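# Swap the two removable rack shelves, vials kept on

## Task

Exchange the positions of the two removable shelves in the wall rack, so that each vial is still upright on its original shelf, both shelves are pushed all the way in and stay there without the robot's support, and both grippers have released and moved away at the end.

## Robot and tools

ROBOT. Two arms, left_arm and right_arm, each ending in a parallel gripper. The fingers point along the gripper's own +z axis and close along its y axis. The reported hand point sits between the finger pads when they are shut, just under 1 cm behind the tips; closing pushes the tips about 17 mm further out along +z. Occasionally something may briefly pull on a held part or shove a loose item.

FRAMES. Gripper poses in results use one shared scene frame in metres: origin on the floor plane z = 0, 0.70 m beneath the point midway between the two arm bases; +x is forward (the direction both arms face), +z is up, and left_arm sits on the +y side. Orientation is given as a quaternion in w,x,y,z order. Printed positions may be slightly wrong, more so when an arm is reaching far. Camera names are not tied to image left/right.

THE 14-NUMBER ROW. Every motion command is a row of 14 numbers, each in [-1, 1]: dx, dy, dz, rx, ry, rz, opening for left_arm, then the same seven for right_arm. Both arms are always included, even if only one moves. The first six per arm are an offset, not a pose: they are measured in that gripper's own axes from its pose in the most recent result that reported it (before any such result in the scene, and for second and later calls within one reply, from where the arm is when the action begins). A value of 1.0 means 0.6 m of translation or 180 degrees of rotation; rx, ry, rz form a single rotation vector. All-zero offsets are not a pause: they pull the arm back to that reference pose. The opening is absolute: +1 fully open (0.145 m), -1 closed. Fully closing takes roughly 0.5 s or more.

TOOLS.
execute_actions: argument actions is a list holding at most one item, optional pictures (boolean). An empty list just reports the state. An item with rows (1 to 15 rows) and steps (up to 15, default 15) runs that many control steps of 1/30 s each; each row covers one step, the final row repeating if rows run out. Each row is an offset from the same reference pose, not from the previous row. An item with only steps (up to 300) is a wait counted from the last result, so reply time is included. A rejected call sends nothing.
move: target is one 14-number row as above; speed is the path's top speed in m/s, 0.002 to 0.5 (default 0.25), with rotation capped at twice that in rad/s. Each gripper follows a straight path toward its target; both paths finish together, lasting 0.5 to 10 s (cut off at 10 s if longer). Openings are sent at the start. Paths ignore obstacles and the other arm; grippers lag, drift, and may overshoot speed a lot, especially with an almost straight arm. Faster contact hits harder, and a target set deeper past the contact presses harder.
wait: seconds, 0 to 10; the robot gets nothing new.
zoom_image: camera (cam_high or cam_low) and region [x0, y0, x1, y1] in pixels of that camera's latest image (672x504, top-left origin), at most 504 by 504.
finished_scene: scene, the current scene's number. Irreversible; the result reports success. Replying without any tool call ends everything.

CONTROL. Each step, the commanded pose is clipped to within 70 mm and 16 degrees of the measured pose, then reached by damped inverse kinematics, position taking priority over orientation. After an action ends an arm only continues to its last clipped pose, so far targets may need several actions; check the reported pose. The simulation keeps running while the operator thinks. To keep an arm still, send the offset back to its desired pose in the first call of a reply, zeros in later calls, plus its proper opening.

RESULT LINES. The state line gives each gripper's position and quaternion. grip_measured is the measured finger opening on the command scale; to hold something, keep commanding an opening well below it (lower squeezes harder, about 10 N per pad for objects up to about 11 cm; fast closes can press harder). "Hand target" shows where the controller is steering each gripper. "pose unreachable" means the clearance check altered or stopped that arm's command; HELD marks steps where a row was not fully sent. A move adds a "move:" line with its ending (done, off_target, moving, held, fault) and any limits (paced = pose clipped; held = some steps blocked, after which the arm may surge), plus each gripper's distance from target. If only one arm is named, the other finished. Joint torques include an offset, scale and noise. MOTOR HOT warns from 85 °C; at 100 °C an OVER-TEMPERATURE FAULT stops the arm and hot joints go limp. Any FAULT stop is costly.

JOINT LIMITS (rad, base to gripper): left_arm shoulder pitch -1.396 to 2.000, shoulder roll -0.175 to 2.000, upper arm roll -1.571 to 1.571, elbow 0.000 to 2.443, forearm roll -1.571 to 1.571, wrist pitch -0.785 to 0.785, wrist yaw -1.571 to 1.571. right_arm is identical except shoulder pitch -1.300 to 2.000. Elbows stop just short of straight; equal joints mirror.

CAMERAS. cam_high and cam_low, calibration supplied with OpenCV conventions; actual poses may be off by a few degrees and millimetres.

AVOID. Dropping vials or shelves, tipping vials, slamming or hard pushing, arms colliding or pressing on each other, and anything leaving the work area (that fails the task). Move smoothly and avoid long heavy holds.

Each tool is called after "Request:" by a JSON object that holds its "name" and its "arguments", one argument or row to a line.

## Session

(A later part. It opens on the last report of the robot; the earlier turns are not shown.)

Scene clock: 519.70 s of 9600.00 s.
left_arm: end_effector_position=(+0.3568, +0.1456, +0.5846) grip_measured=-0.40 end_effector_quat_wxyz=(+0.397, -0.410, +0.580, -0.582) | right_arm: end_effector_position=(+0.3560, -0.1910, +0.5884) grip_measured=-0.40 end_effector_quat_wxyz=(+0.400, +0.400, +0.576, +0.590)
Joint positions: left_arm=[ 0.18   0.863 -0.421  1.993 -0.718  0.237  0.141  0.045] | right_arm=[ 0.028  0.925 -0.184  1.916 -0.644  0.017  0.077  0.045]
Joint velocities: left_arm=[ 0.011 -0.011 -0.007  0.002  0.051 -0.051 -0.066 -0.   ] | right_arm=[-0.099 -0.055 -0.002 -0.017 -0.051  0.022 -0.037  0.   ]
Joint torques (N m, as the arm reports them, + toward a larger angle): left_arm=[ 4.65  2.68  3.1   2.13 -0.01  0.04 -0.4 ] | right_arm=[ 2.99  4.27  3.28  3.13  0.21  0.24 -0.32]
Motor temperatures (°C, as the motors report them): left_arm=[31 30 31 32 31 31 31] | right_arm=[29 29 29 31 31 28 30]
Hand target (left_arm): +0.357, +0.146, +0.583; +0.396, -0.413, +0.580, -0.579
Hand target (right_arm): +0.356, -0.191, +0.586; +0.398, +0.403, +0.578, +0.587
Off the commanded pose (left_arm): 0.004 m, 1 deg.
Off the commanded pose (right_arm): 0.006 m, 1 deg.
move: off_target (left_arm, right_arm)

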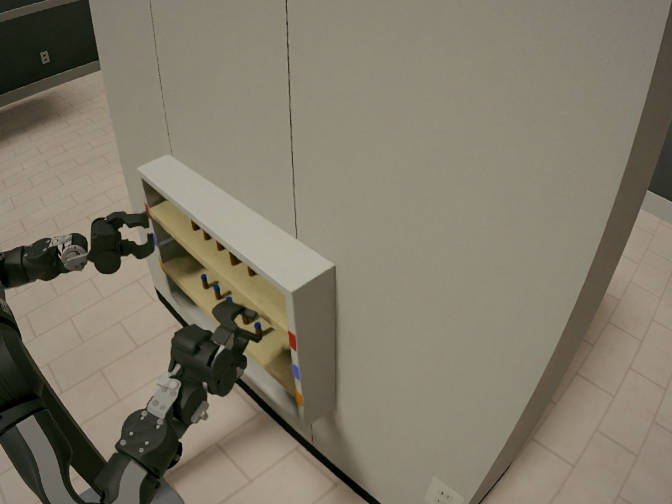

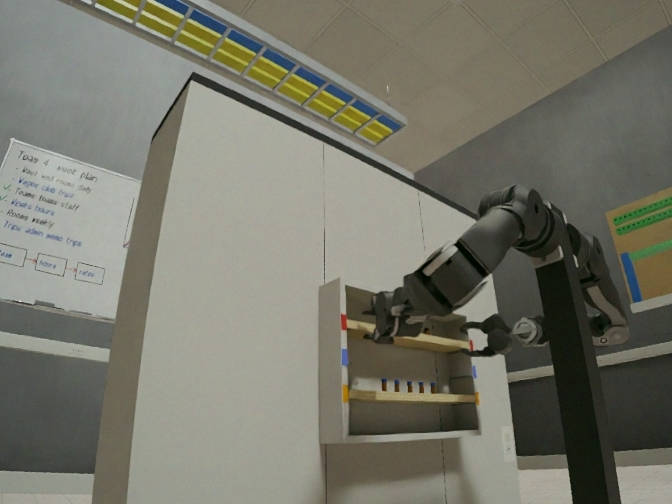

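Request:
{"name": "move", "arguments": {
  "target": [-0.0418,-0.0064,0.1113,0.002,0,0.0032,-0.4, -0.0432,-0.002,0.1119,0.002,0,0,-0.4],
  "speed": 0.07
}}

Request:
{"name": "zoom_image", "arguments": {
  "camera": "cam_low",
  "region": [335, 280, 515, 400]
}}

Scene clock: 537.57 s of 9600.00 s.
left_arm: end_effector_position=(+0.4284, +0.1461, +0.5890) grip_measured=-0.40 end_effector_quat_wxyz=(+0.402, -0.407, +0.577, -0.582) | right_arm: end_effector_position=(+0.4280, -0.1920, +0.5901) grip_measured=-0.40 end_effector_quat_wxyz=(+0.400, +0.401, +0.574, +0.591)
Joint positions: left_arm=[ 0.52   0.7   -0.549  1.628 -0.735  0.106  0.169  0.045] | right_arm=[ 0.455  0.774 -0.409  1.549 -0.681 -0.087  0.123  0.045]
Joint velocities: left_arm=[-0.077 -0.099  0.002 -0.012 -0.037 -0.007 -0.051  0.   ] | right_arm=[ 0.033 -0.011 -0.002 -0.007 -0.051  0.037 -0.081  0.   ]
Joint torques (N m, as the arm reports them, + toward a larger angle): left_arm=[ 7.52  1.73  2.68  2.2  -0.02 -0.11 -0.45] | right_arm=[ 5.72  3.56  2.78  3.17  0.18  0.07 -0.33]
Motor temperatures (°C, as the motors report them): left_arm=[31 30 31 32 31 31 31] | right_arm=[29 29 29 31 31 28 29]
Hand target (left_arm): +0.428, +0.145, +0.589; +0.401, -0.405, +0.580, -0.582
Hand target (right_arm): +0.428, -0.191, +0.588; +0.398, +0.401, +0.577, +0.589
Off the commanded pose (left_arm): 0.002 m, 0 deg.
Off the commanded pose (right_arm): 0.002 m, 1 deg.
After step 90, 13.60 s passed at rest.
move: done

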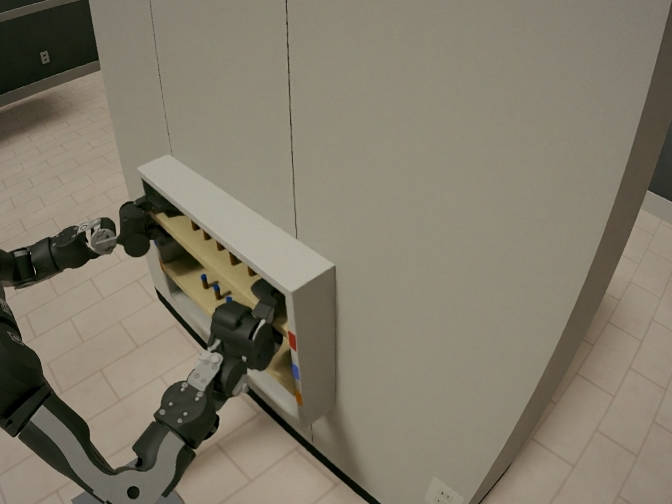

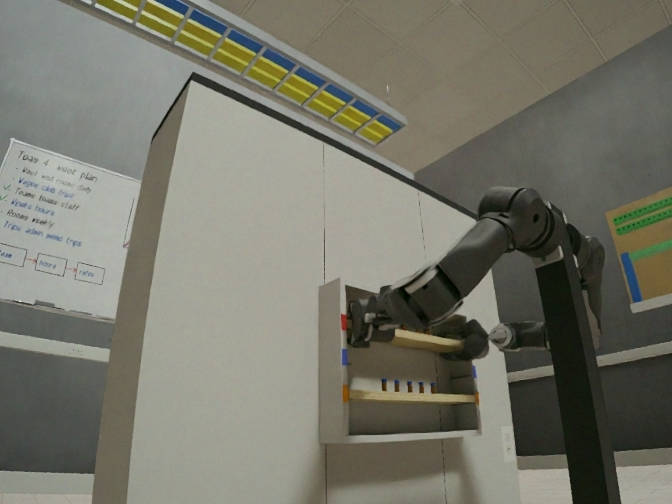

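Region (335, 280, 515, 400) of cam_low's 672x504 image, scaled by 2.800, with more detail than that image has.

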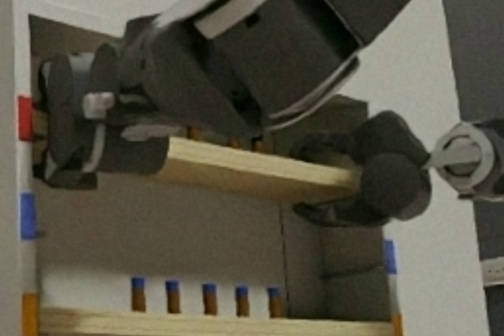

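Request:
{"name": "execute_actions", "arguments": {
  "actions": [
    {"rows": [[0,0,0,0,0,0,-0.48,0,0,0,0,0,0,-0.48],[0,0,0,0,0,0,-0.55,0,0,0,0,0,0,-0.55],[0,0,0,0,0,0,-0.61,0,0,0,0,0,0,-0.61],[0,0,0,0,0,0,-0.66,0,0,0,0,0,0,-0.66],[0,0,0,0,0,0,-0.69,0,0,0,0,0,0,-0.69],[0,0,0,0,0,0,-0.71,0,0,0,0,0,0,-0.71],[0,0,0,0,0,0,-0.73,0,0,0,0,0,0,-0.73],[0,0,0,0,0,0,-0.745,0,0,0,0,0,0,-0.745],[0,0,0,0,0,0,-0.76,0,0,0,0,0,0,-0.76],[0,0,0,0,0,0,-0.78,0,0,0,0,0,0,-0.78],[0,0,0,0,0,0,-0.81,0,0,0,0,0,0,-0.81],[0,0,0,0,0,0,-0.85,0,0,0,0,0,0,-0.85],[0,0,0,0,0,0,-0.90,0,0,0,0,0,0,-0.90],[0,0,0,0,0,0,-0.95,0,0,0,0,0,0,-0.95],[0,0,0,0,0,0,-1,0,0,0,0,0,0,-1]], "steps": 15}
  ],
  "pictures": false
}}

Scene clock: 553.03 s of 9600.00 s.
left_arm: end_effector_position=(+0.4283, +0.1460, +0.5887) grip_measured=-0.76 end_effector_quat_wxyz=(+0.401, -0.408, +0.577, -0.583) | right_arm: end_effector_position=(+0.4280, -0.1919, +0.5902) grip_measured=-0.76 end_effector_quat_wxyz=(+0.400, +0.401, +0.574, +0.592)
Joint positions: left_arm=[ 0.52   0.7   -0.549  1.628 -0.733  0.105  0.169  0.018] | right_arm=[ 0.455  0.774 -0.409  1.549 -0.681 -0.088  0.123  0.018]
Joint velocities: left_arm=[-0.099  0.011 -0.002 -0.002  0.007  0.081  0.051 -0.   ] | right_arm=[-0.011 -0.033  0.012 -0.002  0.051  0.022  0.037  0.   ]
Joint torques (N m, as the arm reports them, + toward a larger angle): left_arm=[ 7.1   1.75  3.22  2.31 -0.05 -0.04 -0.56] | right_arm=[ 5.41  3.51  3.64  3.53  0.21  0.15 -0.44]
Motor temperatures (°C, as the motors report them): left_arm=[31 30 31 32 31 31 31] | right_arm=[29 29 29 31 31 28 29]
Hand target (left_arm): +0.428, +0.146, +0.589; +0.402, -0.407, +0.577, -0.583
Hand target (right_arm): +0.428, -0.192, +0.590; +0.400, +0.401, +0.574, +0.592
Off the commanded pose (left_arm): 0.000 m, 0 deg.
Off the commanded pose (right_arm): 0.000 m, 0 deg.
Steps of this call (steps 1 to 90: nothing new was sent; then 11.97 s passed at rest; steps 91 to 105: all 15 steps of this action). Readings (end_effector_position):
91: left_arm (+0.4284, +0.1461, +0.5890) | right_arm (+0.4280, -0.1919, +0.5901)
92: left_arm (+0.4284, +0.1461, +0.5890) | right_arm (+0.4280, -0.1919, +0.5901)
94: left_arm (+0.4284, +0.1461, +0.5890) | right_arm (+0.4280, -0.1919, +0.5901)
98: left_arm (+0.4284, +0.1461, +0.5890) | right_arm (+0.4280, -0.1919, +0.5901)
105: the state above

Request:
{"name": "move", "arguments": {
  "target": [0.0493,-0.0229,-0.133,0.012,0,0,-1, 0.0513,0.0252,-0.1319,-0.012,0,0,-1],
  "speed": 0.035
}}

Request:
{"name": "zoom_image", "arguments": {
  "camera": "cam_high",
  "region": [90, 170, 320, 400]
}}

Scene clock: 569.17 s of 9600.00 s.
left_arm: end_effector_position=(+0.3433, +0.1470, +0.5938) grip_measured=-0.76 end_effector_quat_wxyz=(+0.402, -0.409, +0.575, -0.584) | right_arm: end_effector_position=(+0.3431, -0.1920, +0.5963) grip_measured=-0.76 end_effector_quat_wxyz=(+0.403, +0.400, +0.572, +0.592)
Joint positions: left_arm=[ 0.105  0.887 -0.356  2.074 -0.72   0.261  0.15   0.018] | right_arm=[-0.069  0.899 -0.068  1.99  -0.661  0.008  0.116  0.018]
Joint velocities: left_arm=[-0.033  0.033 -0.002  0.002  0.022 -0.051 -0.022  0.   ] | right_arm=[-0.011 -0.055  0.017 -0.002  0.051 -0.095  0.007 -0.   ]
Joint torques (N m, as the arm reports them, + toward a larger angle): left_arm=[ 4.81  2.25  4.69  3.82 -0.15 -0.09 -1.07] | right_arm=[ 3.47  3.49  5.5   5.1   0.25  0.1  -0.78]
Motor temperatures (°C, as the motors report them): left_arm=[31 30 32 32 31 31 31] | right_arm=[29 29 29 31 31 28 29]
Hand target (left_arm): +0.343, +0.147, +0.601; +0.408, -0.401, +0.567, -0.593
Hand target (right_arm): +0.343, -0.192, +0.604; +0.409, +0.393, +0.563, +0.601
Off the commanded pose (left_arm): 0.009 m, 2 deg.
Off the commanded pose (right_arm): 0.008 m, 2 deg.
After step 90, 10.43 s passed at rest.
move: off_target (left_arm, right_arm)

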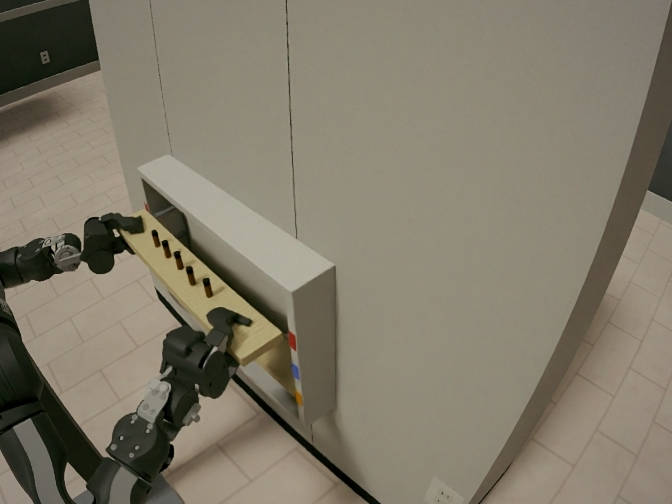

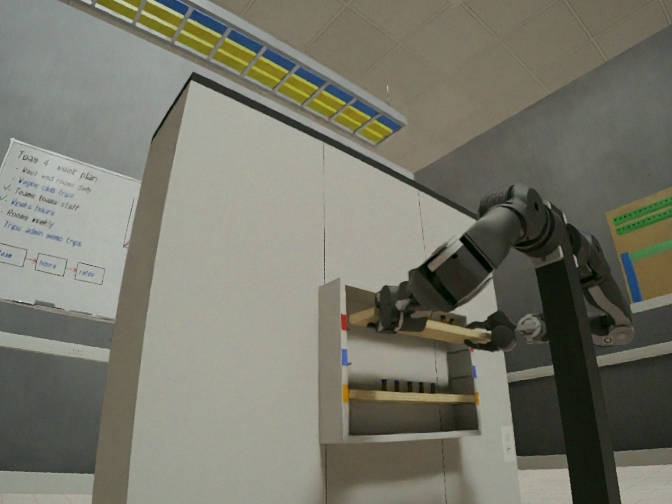

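Region (90, 170, 320, 400) of cam_high's 672x504 image, scaled by 2.191, with more detail than that image has.

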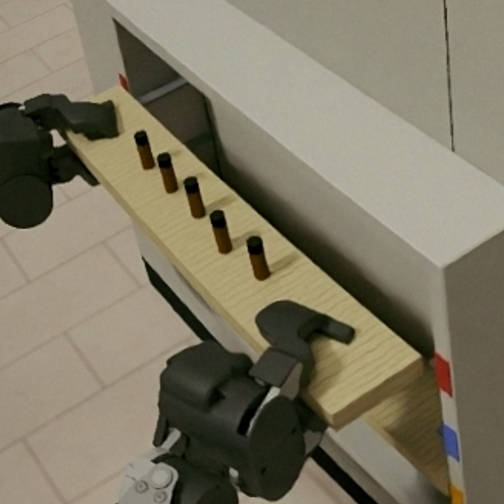

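Request:
{"name": "move", "arguments": {
  "target": [0,0.1038,0.001,0.010,0,0,-1, 0,-0.1062,-0.001,-0.009,0,0,-1],
  "speed": 0.035
}}

Request:
{"name": "zoom_image", "arguments": {
  "camera": "cam_high",
  "region": [235, 320, 315, 400]
}}

Request:
{"name": "zoom_image", "arguments": {
  "camera": "cam_low",
  "region": [335, 310, 415, 390]
}}

Scene clock: 586.43 s of 9600.00 s.
left_arm: end_effector_position=(+0.3447, +0.1475, +0.5254) grip_measured=-0.76 end_effector_quat_wxyz=(+0.405, -0.410, +0.573, -0.583) | right_arm: end_effector_position=(+0.3440, -0.1931, +0.5262) grip_measured=-0.76 end_effector_quat_wxyz=(+0.405, +0.403, +0.570, +0.590)
Joint positions: left_arm=[-0.022  0.702 -0.361  1.851 -0.915  0.11  -0.037  0.018] | right_arm=[-0.127  0.649 -0.072  1.771 -0.929 -0.177 -0.031  0.018]
Joint velocities: left_arm=[ 0.033 -0.055 -0.007 -0.022  0.007 -0.051 -0.007 -0.   ] | right_arm=[-0.033 -0.033  0.002 -0.002 -0.007 -0.095  0.007 -0.   ]
Joint torques (N m, as the arm reports them, + toward a larger angle): left_arm=[ 4.94  1.38  3.89  3.62  0.02 -0.2  -1.17] | right_arm=[ 3.14  2.98  4.    4.86  0.31 -0.04 -0.97]
Motor temperatures (°C, as the motors report them): left_arm=[31 30 32 32 31 31 31] | right_arm=[29 29 29 32 31 28 30]
Hand target (left_arm): +0.345, +0.147, +0.532; +0.411, -0.403, +0.564, -0.593
Hand target (right_arm): +0.344, -0.193, +0.532; +0.410, +0.396, +0.562, +0.599
Off the commanded pose (left_arm): 0.006 m, 2 deg.
Off the commanded pose (right_arm): 0.007 m, 2 deg.
After step 90, 12.20 s passed at rest.
move: off_target (left_arm, right_arm)

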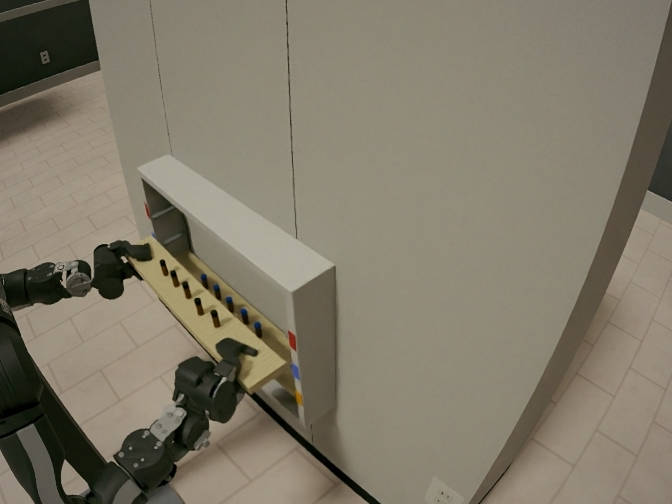

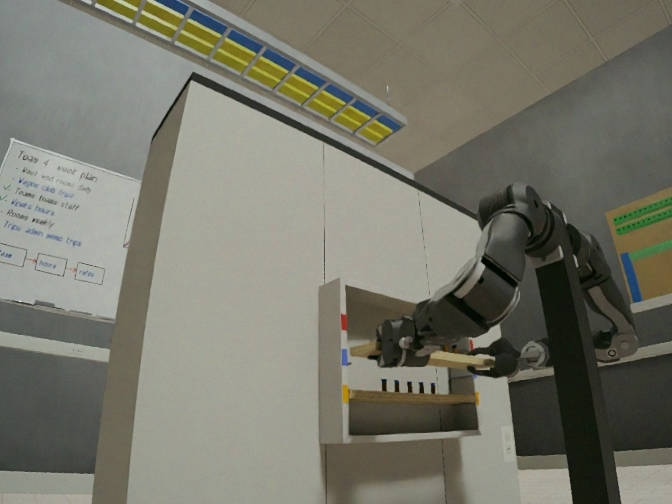

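Region (235, 320, 315, 400) of cam_high's 672x504 image, scaled by 6.300, with more detail than that image has.

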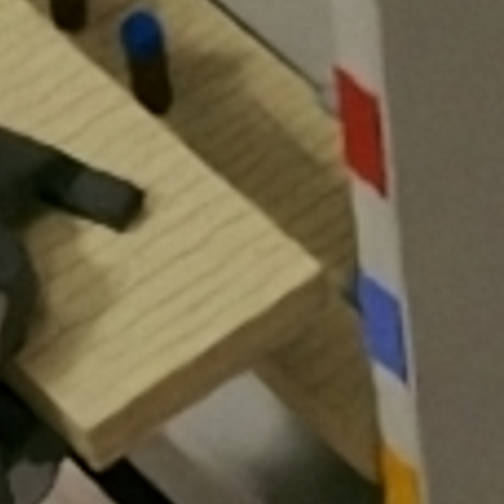

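Region (335, 310, 415, 390) of cam_low's 672x504 image, scaled by 6.300, with more detail than that image has.

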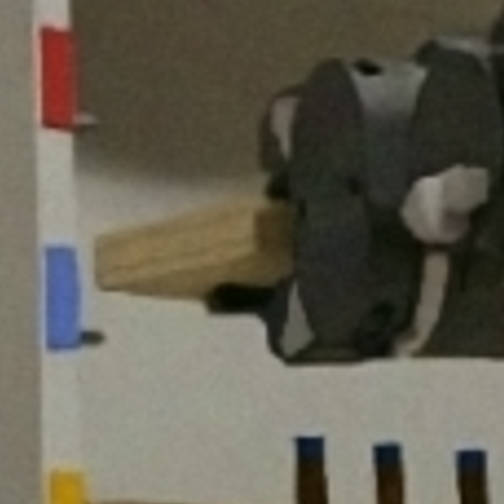

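Request:
{"name": "move", "arguments": {
  "target": [-0.0102,-0.0091,0.0388,0.007,0.003,0,-1, -0.0139,0.0084,0.0384,-0.007,0.003,0,-1],
  "speed": 0.012
}}

Request:
{"name": "zoom_image", "arguments": {
  "camera": "cam_high",
  "region": [90, 190, 320, 420]
}}

Request:
{"name": "zoom_image", "arguments": {
  "camera": "cam_low",
  "region": [335, 310, 415, 390]
}}

Scene clock: 604.70 s of 9600.00 s.
left_arm: end_effector_position=(+0.3678, +0.1467, +0.5261) grip_measured=-0.76 end_effector_quat_wxyz=(+0.405, -0.408, +0.573, -0.584) | right_arm: end_effector_position=(+0.3675, -0.1938, +0.5271) grip_measured=-0.76 end_effector_quat_wxyz=(+0.405, +0.400, +0.571, +0.592)
Joint positions: left_arm=[ 0.081  0.636 -0.361  1.751 -0.937  0.051  0.001  0.018] | right_arm=[-0.001  0.581 -0.072  1.667 -0.969 -0.247  0.015  0.018]
Joint velocities: left_arm=[-0.055  0.011  0.012 -0.022  0.051 -0.007 -0.022  0.   ] | right_arm=[-0.011 -0.011  0.002  0.002 -0.066 -0.022  0.051 -0.   ]
Joint torques (N m, as the arm reports them, + toward a larger angle): left_arm=[ 6.58  1.32  2.81  3.44  0.06 -0.22 -0.83] | right_arm=[ 4.8   2.86  2.97  4.71  0.36 -0.01 -0.7 ]
Motor temperatures (°C, as the motors report them): left_arm=[31 30 32 32 31 31 31] | right_arm=[29 29 29 32 31 28 30]
Hand target (left_arm): +0.369, +0.145, +0.531; +0.407, -0.402, +0.568, -0.591
Hand target (right_arm): +0.368, -0.193, +0.532; +0.407, +0.395, +0.566, +0.599
Off the commanded pose (left_arm): 0.005 m, 1 deg.
Off the commanded pose (right_arm): 0.005 m, 1 deg.
After step 90, 12.97 s passed at rest.
move: off_target (left_arm, right_arm)

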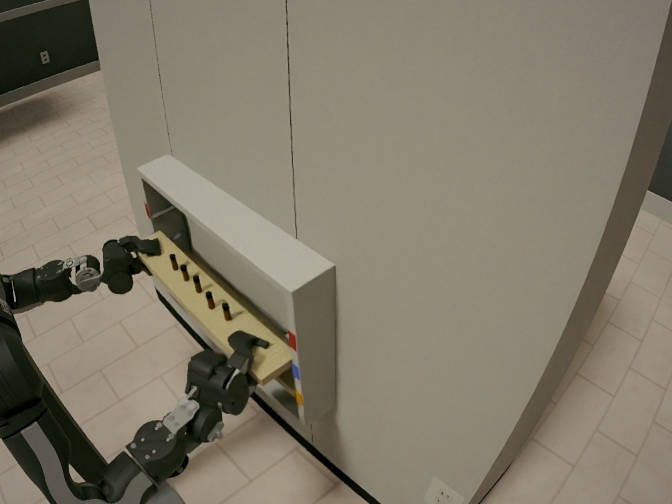

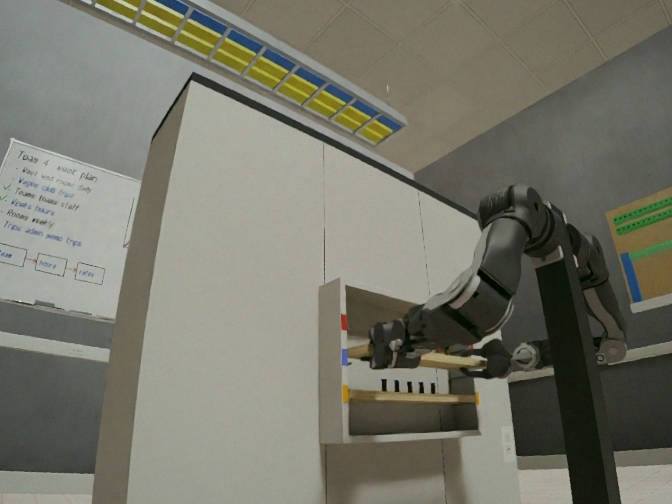

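Region (90, 190, 320, 420) of cam_high's 672x504 image, scaled by 2.191, with more detail than that image has.

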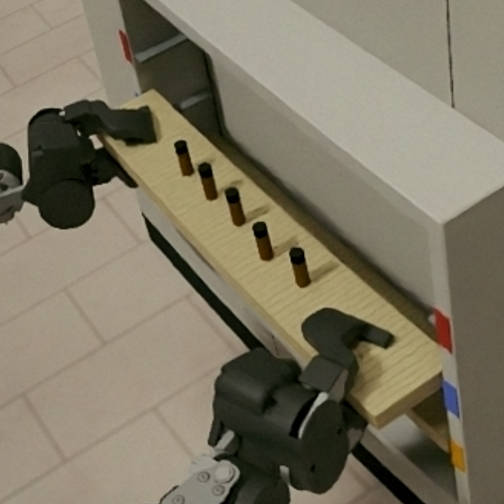

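Region (335, 310, 415, 390) of cam_low's 672x504 image, scaled by 6.300, with more detail than that image has.

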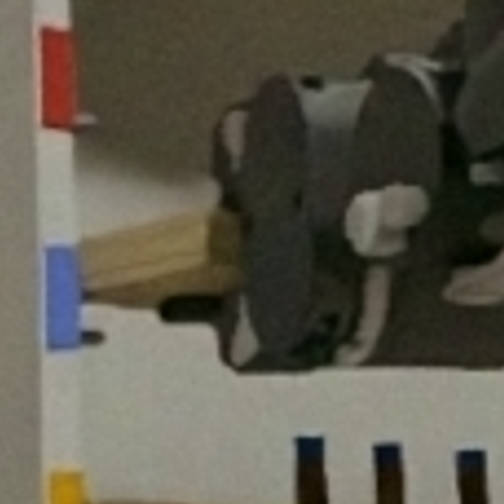

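Request:
{"name": "move", "arguments": {
  "target": [-0.0322,0.0182,0.0919,0.001,0.002,0,-1, -0.0334,-0.0199,0.0912,-0.001,0.002,0,-1],
  "speed": 0.03
}}

Request:
{"name": "move", "arguments": {
  "target": [-0.0040,0.001,0.011,0,0,0,-1, -0.0041,-0.001,0.011,0,0,0,-1],
  "speed": 0.006
}}

Request:
{"name": "zoom_image", "arguments": {
  "camera": "cam_high",
  "region": [90, 190, 320, 420]
}}

Scene clock: 626.33 s of 9600.00 s.
left_arm: end_effector_position=(+0.4261, +0.1464, +0.5146) grip_measured=-0.76 end_effector_quat_wxyz=(+0.404, -0.408, +0.574, -0.584) | right_arm: end_effector_position=(+0.4257, -0.1940, +0.5149) grip_measured=-0.76 end_effector_quat_wxyz=(+0.402, +0.401, +0.572, +0.592)
Joint positions: left_arm=[ 0.326  0.474 -0.372  1.41  -1.013 -0.1   -0.002  0.018] | right_arm=[ 0.289  0.446 -0.11   1.32  -1.091 -0.374 -0.001  0.018]
Joint velocities: left_arm=[ 0.011 -0.055  0.002 -0.002 -0.007 -0.022  0.007  0.   ] | right_arm=[ 0.055 -0.077  0.007  0.012 -0.051  0.007 -0.037  0.   ]
Joint torques (N m, as the arm reports them, + toward a larger angle): left_arm=[ 7.4   1.08  2.23  2.76  0.11 -0.17 -0.75] | right_arm=[ 5.78  2.64  1.88  4.14  0.29  0.05 -0.68]
Motor temperatures (°C, as the motors report them): left_arm=[31 30 32 32 31 31 31] | right_arm=[29 29 29 32 31 28 30]
Hand target (left_arm): +0.427, +0.146, +0.516; +0.405, -0.405, +0.573, -0.587
Hand target (right_arm): +0.426, -0.193, +0.516; +0.403, +0.398, +0.570, +0.595
Off the commanded pose (left_arm): 0.001 m, 0 deg.
Off the commanded pose (right_arm): 0.002 m, 0 deg.
After step 90, 16.43 s passed at rest.
move: done

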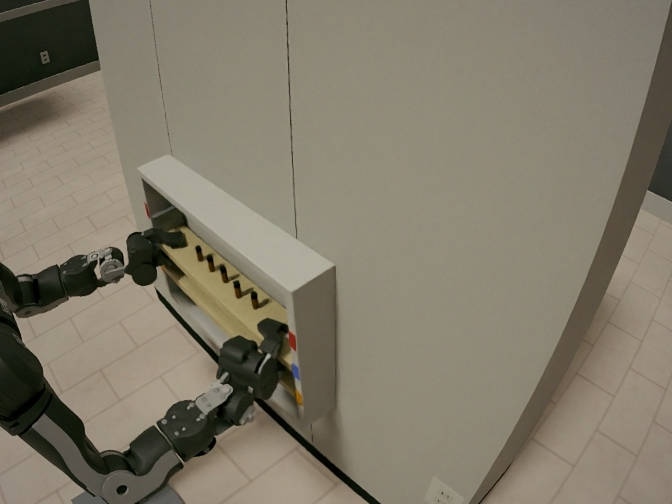

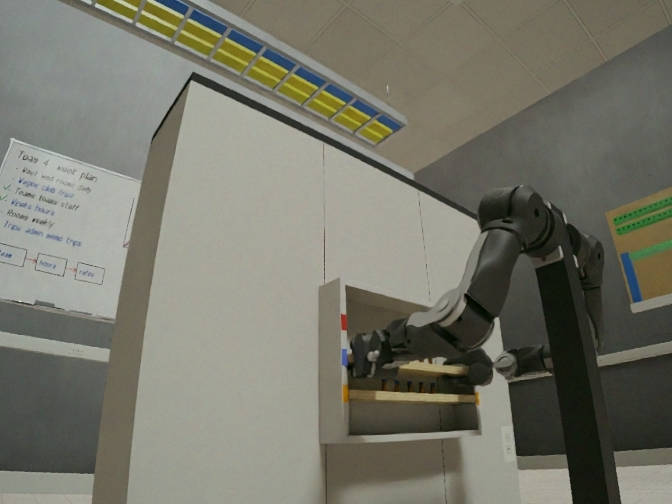

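Scene clock: 627.73 s of 9600.00 s.
left_arm: end_effector_position=(+0.4320, +0.1463, +0.5144) grip_measured=-0.76 end_effector_quat_wxyz=(+0.404, -0.407, +0.574, -0.585) | right_arm: end_effector_position=(+0.4309, -0.1941, +0.5147) grip_measured=-0.76 end_effector_quat_wxyz=(+0.401, +0.399, +0.572, +0.594)
Joint positions: left_arm=[ 0.352  0.459 -0.372  1.371 -1.02  -0.116 -0.009  0.018] | right_arm=[ 0.316  0.435 -0.11   1.282 -1.103 -0.392 -0.011  0.018]
Joint velocities: left_arm=[-0.011 -0.011  0.012  0.007  0.022  0.022 -0.095 -0.   ] | right_arm=[-0.077  0.011 -0.022  0.012  0.007  0.022  0.022 -0.   ]
Joint torques (N m, as the arm reports them, + toward a larger angle): left_arm=[ 7.97  0.78  2.02  2.01  0.1  -0.03 -0.45] | right_arm=[ 7.14  2.18  1.5   3.37  0.24  0.31 -0.37]
Motor temperatures (°C, as the motors report them): left_arm=[31 30 32 32 31 31 31] | right_arm=[29 29 29 32 31 28 30]
Hand target (left_arm): +0.433, +0.146, +0.514; +0.404, -0.408, +0.574, -0.584
Hand target (right_arm): +0.433, -0.194, +0.514; +0.402, +0.401, +0.572, +0.592
Off the commanded pose (left_arm): 0.001 m, 0 deg.
Off the commanded pose (right_arm): 0.002 m, 0 deg.
move: done

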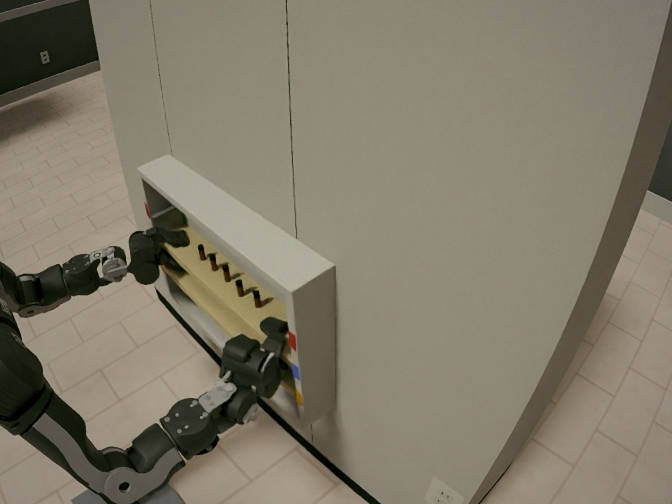

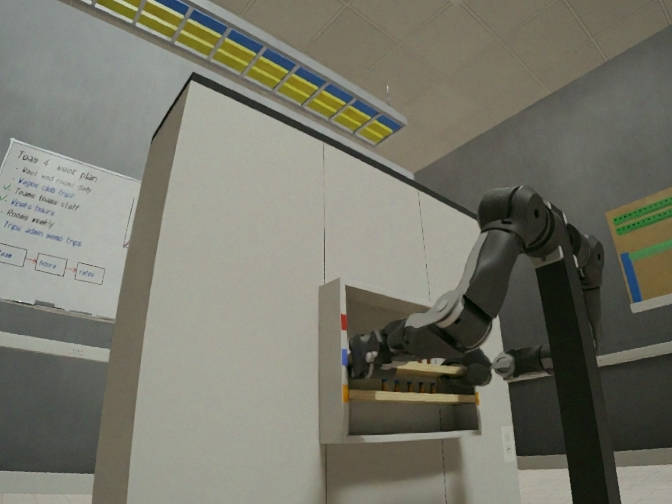

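Region (90, 190, 320, 420) of cam_high's 672x504 image, scaled by 2.191, with more detail than that image has.

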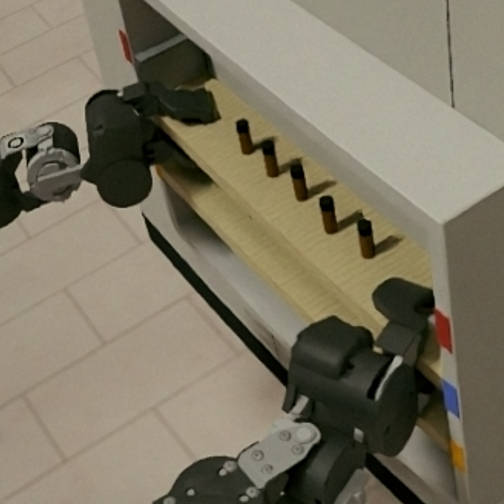

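Request:
{"name": "move", "arguments": {
  "target": [0,0,0,0,0,0,-0.4, 0,0,0,0,0,0,-0.4],
  "speed": 0.05
}}

Request:
{"name": "move", "arguments": {
  "target": [0.040,-0.003,-0.1096,0,0,0,-0.4, 0.042,0.005,-0.109,0,0,0,-0.4],
  "speed": 0.1
}}

Request:
{"name": "move", "arguments": {
  "target": [0,0.12,0,0,0,0,-0.4, 0,-0.12,0,0,0,0,-0.4],
  "speed": 0.12
}}

Scene clock: 644.57 s of 9600.00 s.
left_arm: end_effector_position=(+0.4320, +0.1463, +0.5143) grip_measured=-0.40 end_effector_quat_wxyz=(+0.404, -0.407, +0.574, -0.585) | right_arm: end_effector_position=(+0.4309, -0.1941, +0.5147) grip_measured=-0.40 end_effector_quat_wxyz=(+0.401, +0.399, +0.572, +0.594)
Joint positions: left_arm=[ 0.351  0.459 -0.372  1.371 -1.02  -0.116 -0.009  0.045] | right_arm=[ 0.316  0.435 -0.11   1.282 -1.103 -0.392 -0.011  0.045]
Joint velocities: left_arm=[-0.033  0.011 -0.007  0.027 -0.051 -0.007  0.022 -0.   ] | right_arm=[-0.011 -0.033 -0.007  0.017 -0.022 -0.037 -0.022  0.   ]
Joint torques (N m, as the arm reports them, + toward a larger angle): left_arm=[ 6.8   1.29  2.28  3.22  0.14 -0.05 -0.52] | right_arm=[ 5.32  2.91  2.06  4.76  0.36  0.15 -0.44]
Motor temperatures (°C, as the motors report them): left_arm=[31 30 32 32 31 31 31] | right_arm=[30 29 29 32 31 28 30]
Hand target (left_arm): +0.432, +0.146, +0.514; +0.404, -0.407, +0.574, -0.585
Hand target (right_arm): +0.431, -0.194, +0.515; +0.401, +0.399, +0.572, +0.594
Off the commanded pose (left_arm): 0.000 m, 0 deg.
Off the commanded pose (right_arm): 0.000 m, 0 deg.
After step 90, 13.13 s passed at rest.
move: done

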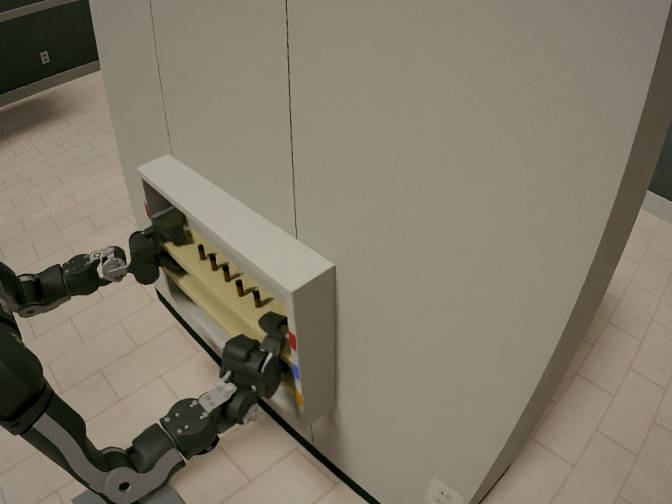

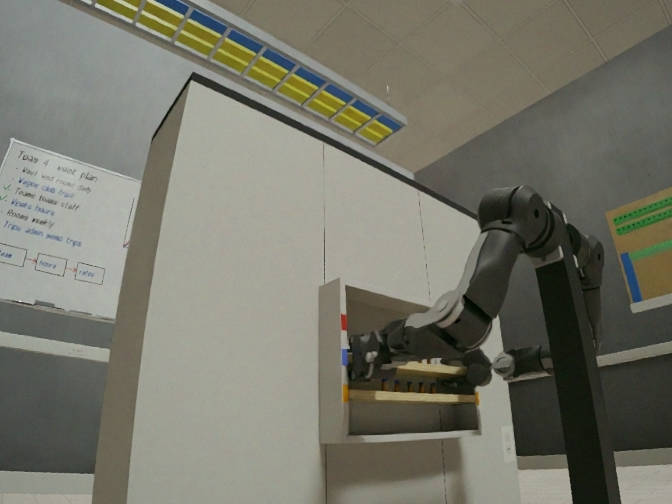

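Scene clock: 645.53 s of 9600.00 s.
left_arm: end_effector_position=(+0.3609, +0.1459, +0.5119) grip_measured=-0.40 end_effector_quat_wxyz=(+0.399, -0.409, +0.577, -0.583) | right_arm: end_effector_position=(+0.3601, -0.1932, +0.5145) grip_measured=-0.40 end_effector_quat_wxyz=(+0.400, +0.399, +0.574, +0.593)
Joint positions: left_arm=[ 0.014  0.561 -0.285  1.732 -1.013 -0.027  0.003  0.045] | right_arm=[-0.044  0.488  0.012  1.65  -1.056 -0.344  0.016  0.045]
Joint velocities: left_arm=[-0.055 -0.011  0.002 -0.012  0.051 -0.007  0.037 -0.   ] | right_arm=[-0.077 -0.055 -0.017 -0.007 -0.051  0.007  0.066 -0.   ]
Joint torques (N m, as the arm reports them, + toward a larger angle): left_arm=[ 5.12  1.84  3.06  4.08  0.04  0.03 -0.6 ] | right_arm=[ 3.65  3.43  2.99  5.37  0.38  0.24 -0.36]
Motor temperatures (°C, as the motors report them): left_arm=[31 30 32 32 31 31 31] | right_arm=[30 29 29 32 31 28 30]
Hand target (left_arm): +0.362, +0.147, +0.515; +0.403, -0.408, +0.574, -0.585
Hand target (right_arm): +0.361, -0.194, +0.517; +0.402, +0.399, +0.573, +0.593
Off the commanded pose (left_arm): 0.004 m, 1 deg.
Off the commanded pose (right_arm): 0.002 m, 0 deg.
move: off_target (left_arm)

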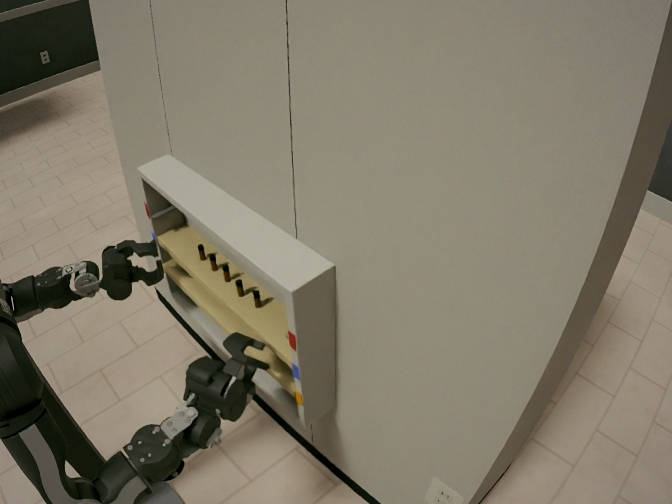

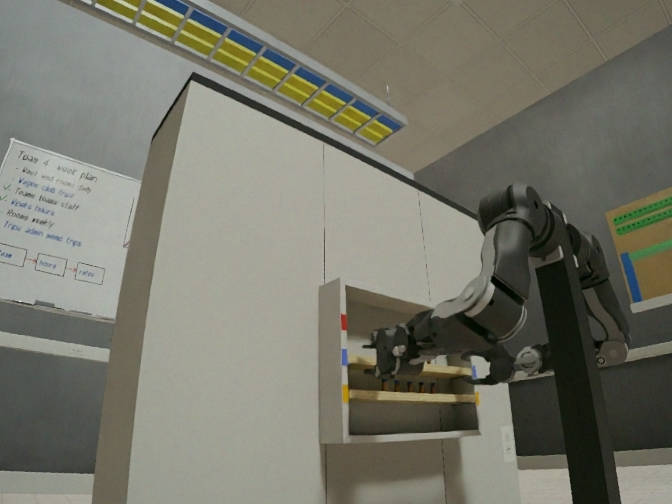

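Scene clock: 646.50 s of 9600.00 s.
left_arm: end_effector_position=(+0.3613, +0.1471, +0.4378) grip_measured=-0.40 end_effector_quat_wxyz=(+0.400, -0.413, +0.578, -0.579) | right_arm: end_effector_position=(+0.3615, -0.1940, +0.4407) grip_measured=-0.40 end_effector_quat_wxyz=(+0.399, +0.404, +0.574, +0.590)
Joint positions: left_arm=[ 0.033  0.464 -0.366  1.391 -1.12  -0.097 -0.281  0.045] | right_arm=[ 0.003  0.425 -0.092  1.303 -1.222 -0.382 -0.308  0.045]
Joint velocities: left_arm=[-0.033 -0.033 -0.002  0.002 -0.037  0.007 -0.022  0.   ] | right_arm=[ 0.011  0.055  0.012  0.002 -0.037  0.022 -0.007  0.   ]
Joint torques (N m, as the arm reports them, + toward a larger angle): left_arm=[ 5.19  1.42  1.8   3.44  0.06 -0.14 -0.73] | right_arm=[ 3.62  2.95  1.6   4.69  0.31  0.05 -0.6 ]
Motor temperatures (°C, as the motors report them): left_arm=[31 30 32 32 31 31 31] | right_arm=[29 29 29 32 31 28 30]
Hand target (left_arm): +0.362, +0.146, +0.440; +0.401, -0.409, +0.577, -0.582
Hand target (right_arm): +0.362, -0.193, +0.442; +0.400, +0.401, +0.572, +0.593
Off the commanded pose (left_arm): 0.003 m, 1 deg.
Off the commanded pose (right_arm): 0.003 m, 1 deg.
move: done

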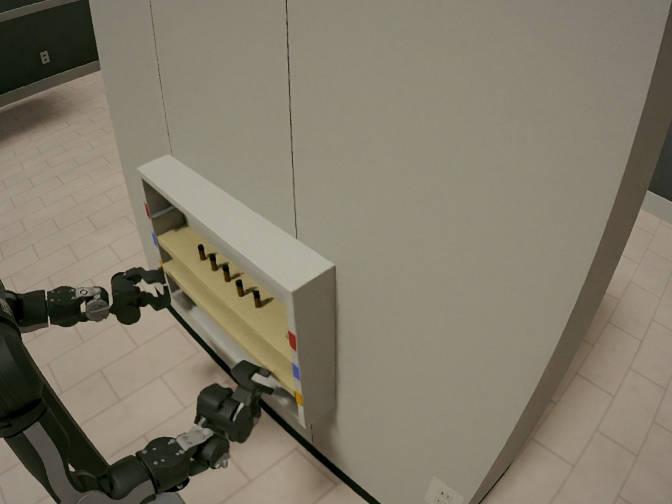

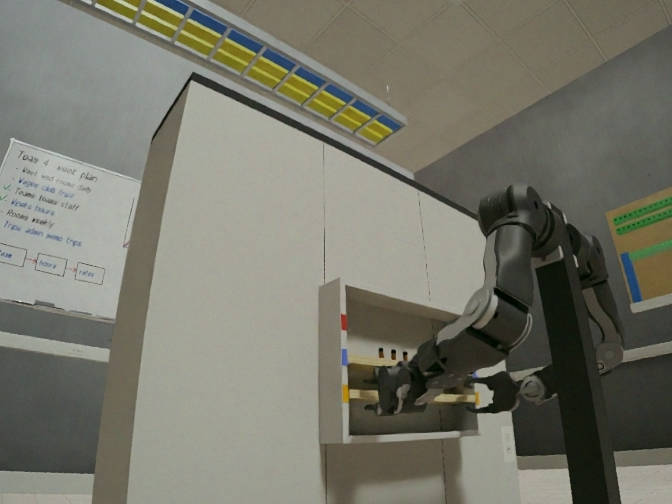

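Request:
{"name": "move", "arguments": {
  "target": [-0.0345,-0.0035,0.103,0.005,0,0.002,-0.4, -0.0346,-0.0028,0.1028,-0.002,0,-0.002,-0.4],
  "speed": 0.07
}}

Scene clock: 658.37 s of 9600.00 s.
left_arm: end_effector_position=(+0.4270, +0.1455, +0.4394) grip_measured=-0.40 end_effector_quat_wxyz=(+0.406, -0.409, +0.575, -0.580) | right_arm: end_effector_position=(+0.4273, -0.1917, +0.4401) grip_measured=-0.40 end_effector_quat_wxyz=(+0.403, +0.403, +0.572, +0.590)
Joint positions: left_arm=[ 0.342  0.359 -0.418  1.036 -1.143 -0.18  -0.314  0.045] | right_arm=[ 0.344  0.362 -0.186  0.927 -1.278 -0.419 -0.363  0.045]
Joint velocities: left_arm=[ 0.011 -0.077 -0.002  0.012 -0.022 -0.037  0.037 -0.   ] | right_arm=[ 0.011 -0.055 -0.007  0.007  0.007 -0.037  0.022 -0.   ]
Joint torques (N m, as the arm reports them, + toward a larger angle): left_arm=[ 6.79  0.84  1.38  2.68  0.14 -0.17 -0.73] | right_arm=[ 5.12  2.46  1.07  4.    0.34  0.05 -0.6 ]
Motor temperatures (°C, as the motors report them): left_arm=[31 30 31 32 31 31 31] | right_arm=[29 29 29 32 31 28 30]
Hand target (left_arm): +0.427, +0.144, +0.440; +0.406, -0.407, +0.575, -0.582
Hand target (right_arm): +0.427, -0.190, +0.439; +0.401, +0.402, +0.572, +0.592
Off the commanded pose (left_arm): 0.001 m, 0 deg.
Off the commanded pose (right_arm): 0.001 m, 0 deg.
After step 90, 7.67 s passed at rest.
move: done

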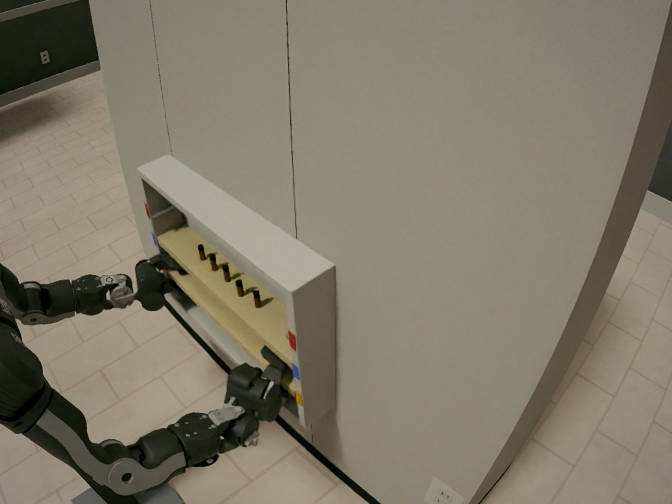

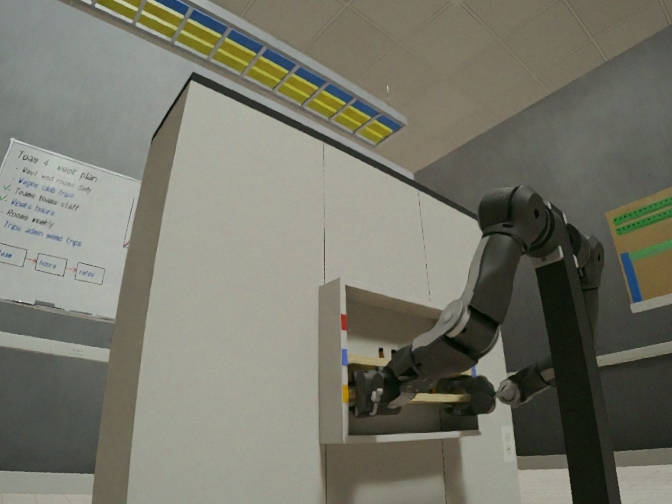

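Request:
{"name": "execute_actions", "arguments": {
  "actions": [
    {"rows": [[0,0,0,0,0,0,-0.48,0,0,0,0,0,0,-0.48],[0,0,0,0,0,0,-0.55,0,0,0,0,0,0,-0.55],[0,0,0,0,0,0,-0.61,0,0,0,0,0,0,-0.61],[0,0,0,0,0,0,-0.66,0,0,0,0,0,0,-0.66],[0,0,0,0,0,0,-0.69,0,0,0,0,0,0,-0.69],[0,0,0,0,0,0,-0.71,0,0,0,0,0,0,-0.71],[0,0,0,0,0,0,-0.73,0,0,0,0,0,0,-0.73],[0,0,0,0,0,0,-0.745,0,0,0,0,0,0,-0.745],[0,0,0,0,0,0,-0.76,0,0,0,0,0,0,-0.76],[0,0,0,0,0,0,-0.78,0,0,0,0,0,0,-0.78],[0,0,0,0,0,0,-0.81,0,0,0,0,0,0,-0.81],[0,0,0,0,0,0,-0.85,0,0,0,0,0,0,-0.85],[0,0,0,0,0,0,-0.90,0,0,0,0,0,0,-0.90],[0,0,0,0,0,0,-0.95,0,0,0,0,0,0,-0.95],[0,0,0,0,0,0,-1,0,0,0,0,0,0,-1]], "steps": 15}
  ],
  "pictures": false
}}

Request:
{"name": "move", "arguments": {
  "target": [0.048,-0.0217,-0.135,0.011,0,0,-1, 0.0506,0.0237,-0.1338,-0.011,0,0,-1],
  "speed": 0.035
}}

Request:
{"name": "zoom_image", "arguments": {
  "camera": "cam_high",
  "region": [90, 210, 320, 440]
}}

Scene clock: 682.37 s of 9600.00 s.
left_arm: end_effector_position=(+0.4270, +0.1456, +0.4395) grip_measured=-0.76 end_effector_quat_wxyz=(+0.406, -0.409, +0.575, -0.580) | right_arm: end_effector_position=(+0.4272, -0.1917, +0.4396) grip_measured=-0.76 end_effector_quat_wxyz=(+0.402, +0.404, +0.573, +0.589)
Joint positions: left_arm=[ 0.342  0.359 -0.418  1.036 -1.142 -0.18  -0.314  0.018] | right_arm=[ 0.344  0.362 -0.186  0.927 -1.277 -0.419 -0.361  0.018]
Joint velocities: left_arm=[ 0.011 -0.033 -0.007 -0.002 -0.066 -0.022 -0.051 -0.   ] | right_arm=[-0.055 -0.033  0.002 -0.007 -0.022  0.037  0.022 -0.   ]
Joint torques (N m, as the arm reports them, + toward a larger angle): left_arm=[ 6.68  1.01  1.75  3.18  0.17 -0.06 -0.5 ] | right_arm=[ 5.45  2.67  1.62  4.64  0.36  0.14 -0.5 ]
Motor temperatures (°C, as the motors report them): left_arm=[31 30 31 32 31 31 31] | right_arm=[29 29 28 32 31 28 30]
Hand target (left_arm): +0.427, +0.146, +0.439; +0.406, -0.409, +0.575, -0.580
Hand target (right_arm): +0.427, -0.192, +0.440; +0.403, +0.403, +0.572, +0.590
Off the commanded pose (left_arm): 0.000 m, 0 deg.
Off the commanded pose (right_arm): 0.001 m, 0 deg.
Steps of this call (steps 1 to 90: nothing new was sent; then 20.50 s passed at rest; steps 91 to 105: all 15 steps of this action). Readings (end_effector_position):
91: left_arm (+0.4270, +0.1455, +0.4394) | right_arm (+0.4273, -0.1917, +0.4401)
92: left_arm (+0.4270, +0.1455, +0.4394) | right_arm (+0.4273, -0.1917, +0.4401)
94: left_arm (+0.4270, +0.1455, +0.4394) | right_arm (+0.4273, -0.1917, +0.4401)
98: left_arm (+0.4270, +0.1455, +0.4394) | right_arm (+0.4273, -0.1916, +0.4399)
105: the state above

Scene clock: 685.30 s of 9600.00 s.
left_arm: end_effector_position=(+0.3391, +0.1465, +0.4434) grip_measured=-0.76 end_effector_quat_wxyz=(+0.405, -0.411, +0.574, -0.581) | right_arm: end_effector_position=(+0.3398, -0.1923, +0.4445) grip_measured=-0.76 end_effector_quat_wxyz=(+0.403, +0.403, +0.573, +0.588)
Joint positions: left_arm=[-0.069  0.5   -0.356  1.504 -1.116 -0.053 -0.298  0.018] | right_arm=[-0.11   0.428 -0.052  1.42  -1.227 -0.363 -0.301  0.018]
Joint velocities: left_arm=[ 0.011 -0.033 -0.007 -0.007  0.022 -0.125  0.007 -0.   ] | right_arm=[ 0.011  0.033 -0.007 -0.002 -0.007  0.022 -0.037  0.   ]
Joint torques (N m, as the arm reports them, + toward a larger angle): left_arm=[ 4.7   1.61  3.14  5.24  0.05 -0.08 -1.13] | right_arm=[ 3.38  2.97  3.19  6.75  0.43  0.08 -0.88]
Motor temperatures (°C, as the motors report them): left_arm=[31 30 31 32 31 31 31] | right_arm=[29 29 28 32 31 28 30]
Hand target (left_arm): +0.341, +0.147, +0.452; +0.413, -0.403, +0.565, -0.590
Hand target (right_arm): +0.341, -0.193, +0.453; +0.411, +0.396, +0.564, +0.597
Off the commanded pose (left_arm): 0.009 m, 2 deg.
Off the commanded pose (right_arm): 0.009 m, 2 deg.
move: off_target (left_arm, right_arm)

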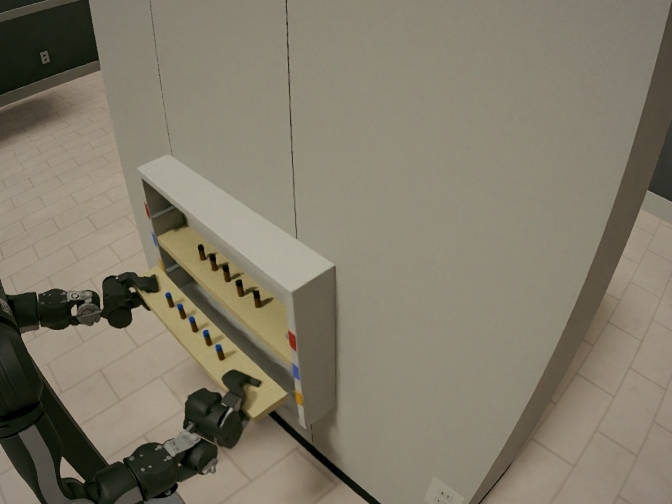

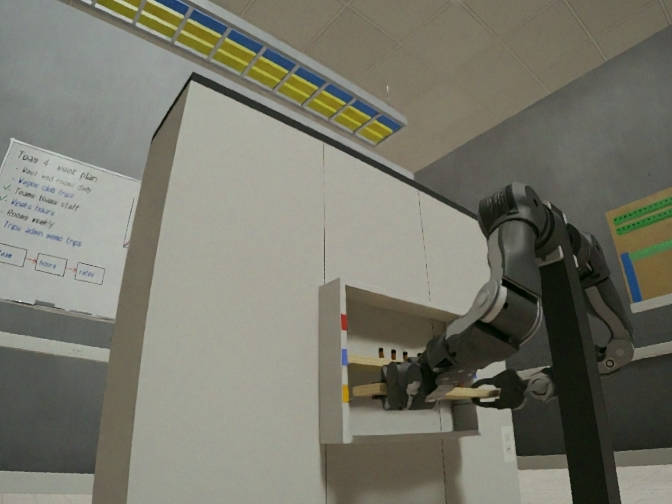

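Region (90, 210, 320, 440) of cam_high's 672x504 image, scaled by 2.191, with more detail than that image has.

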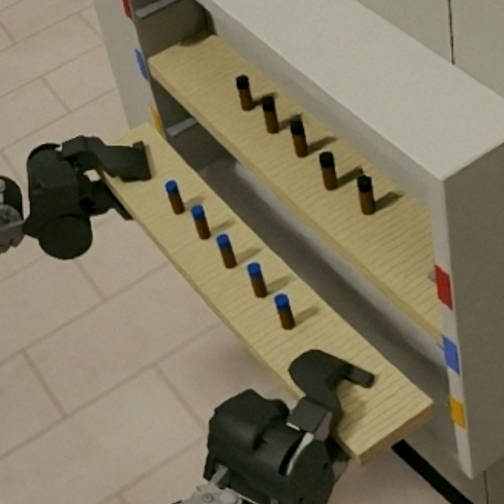

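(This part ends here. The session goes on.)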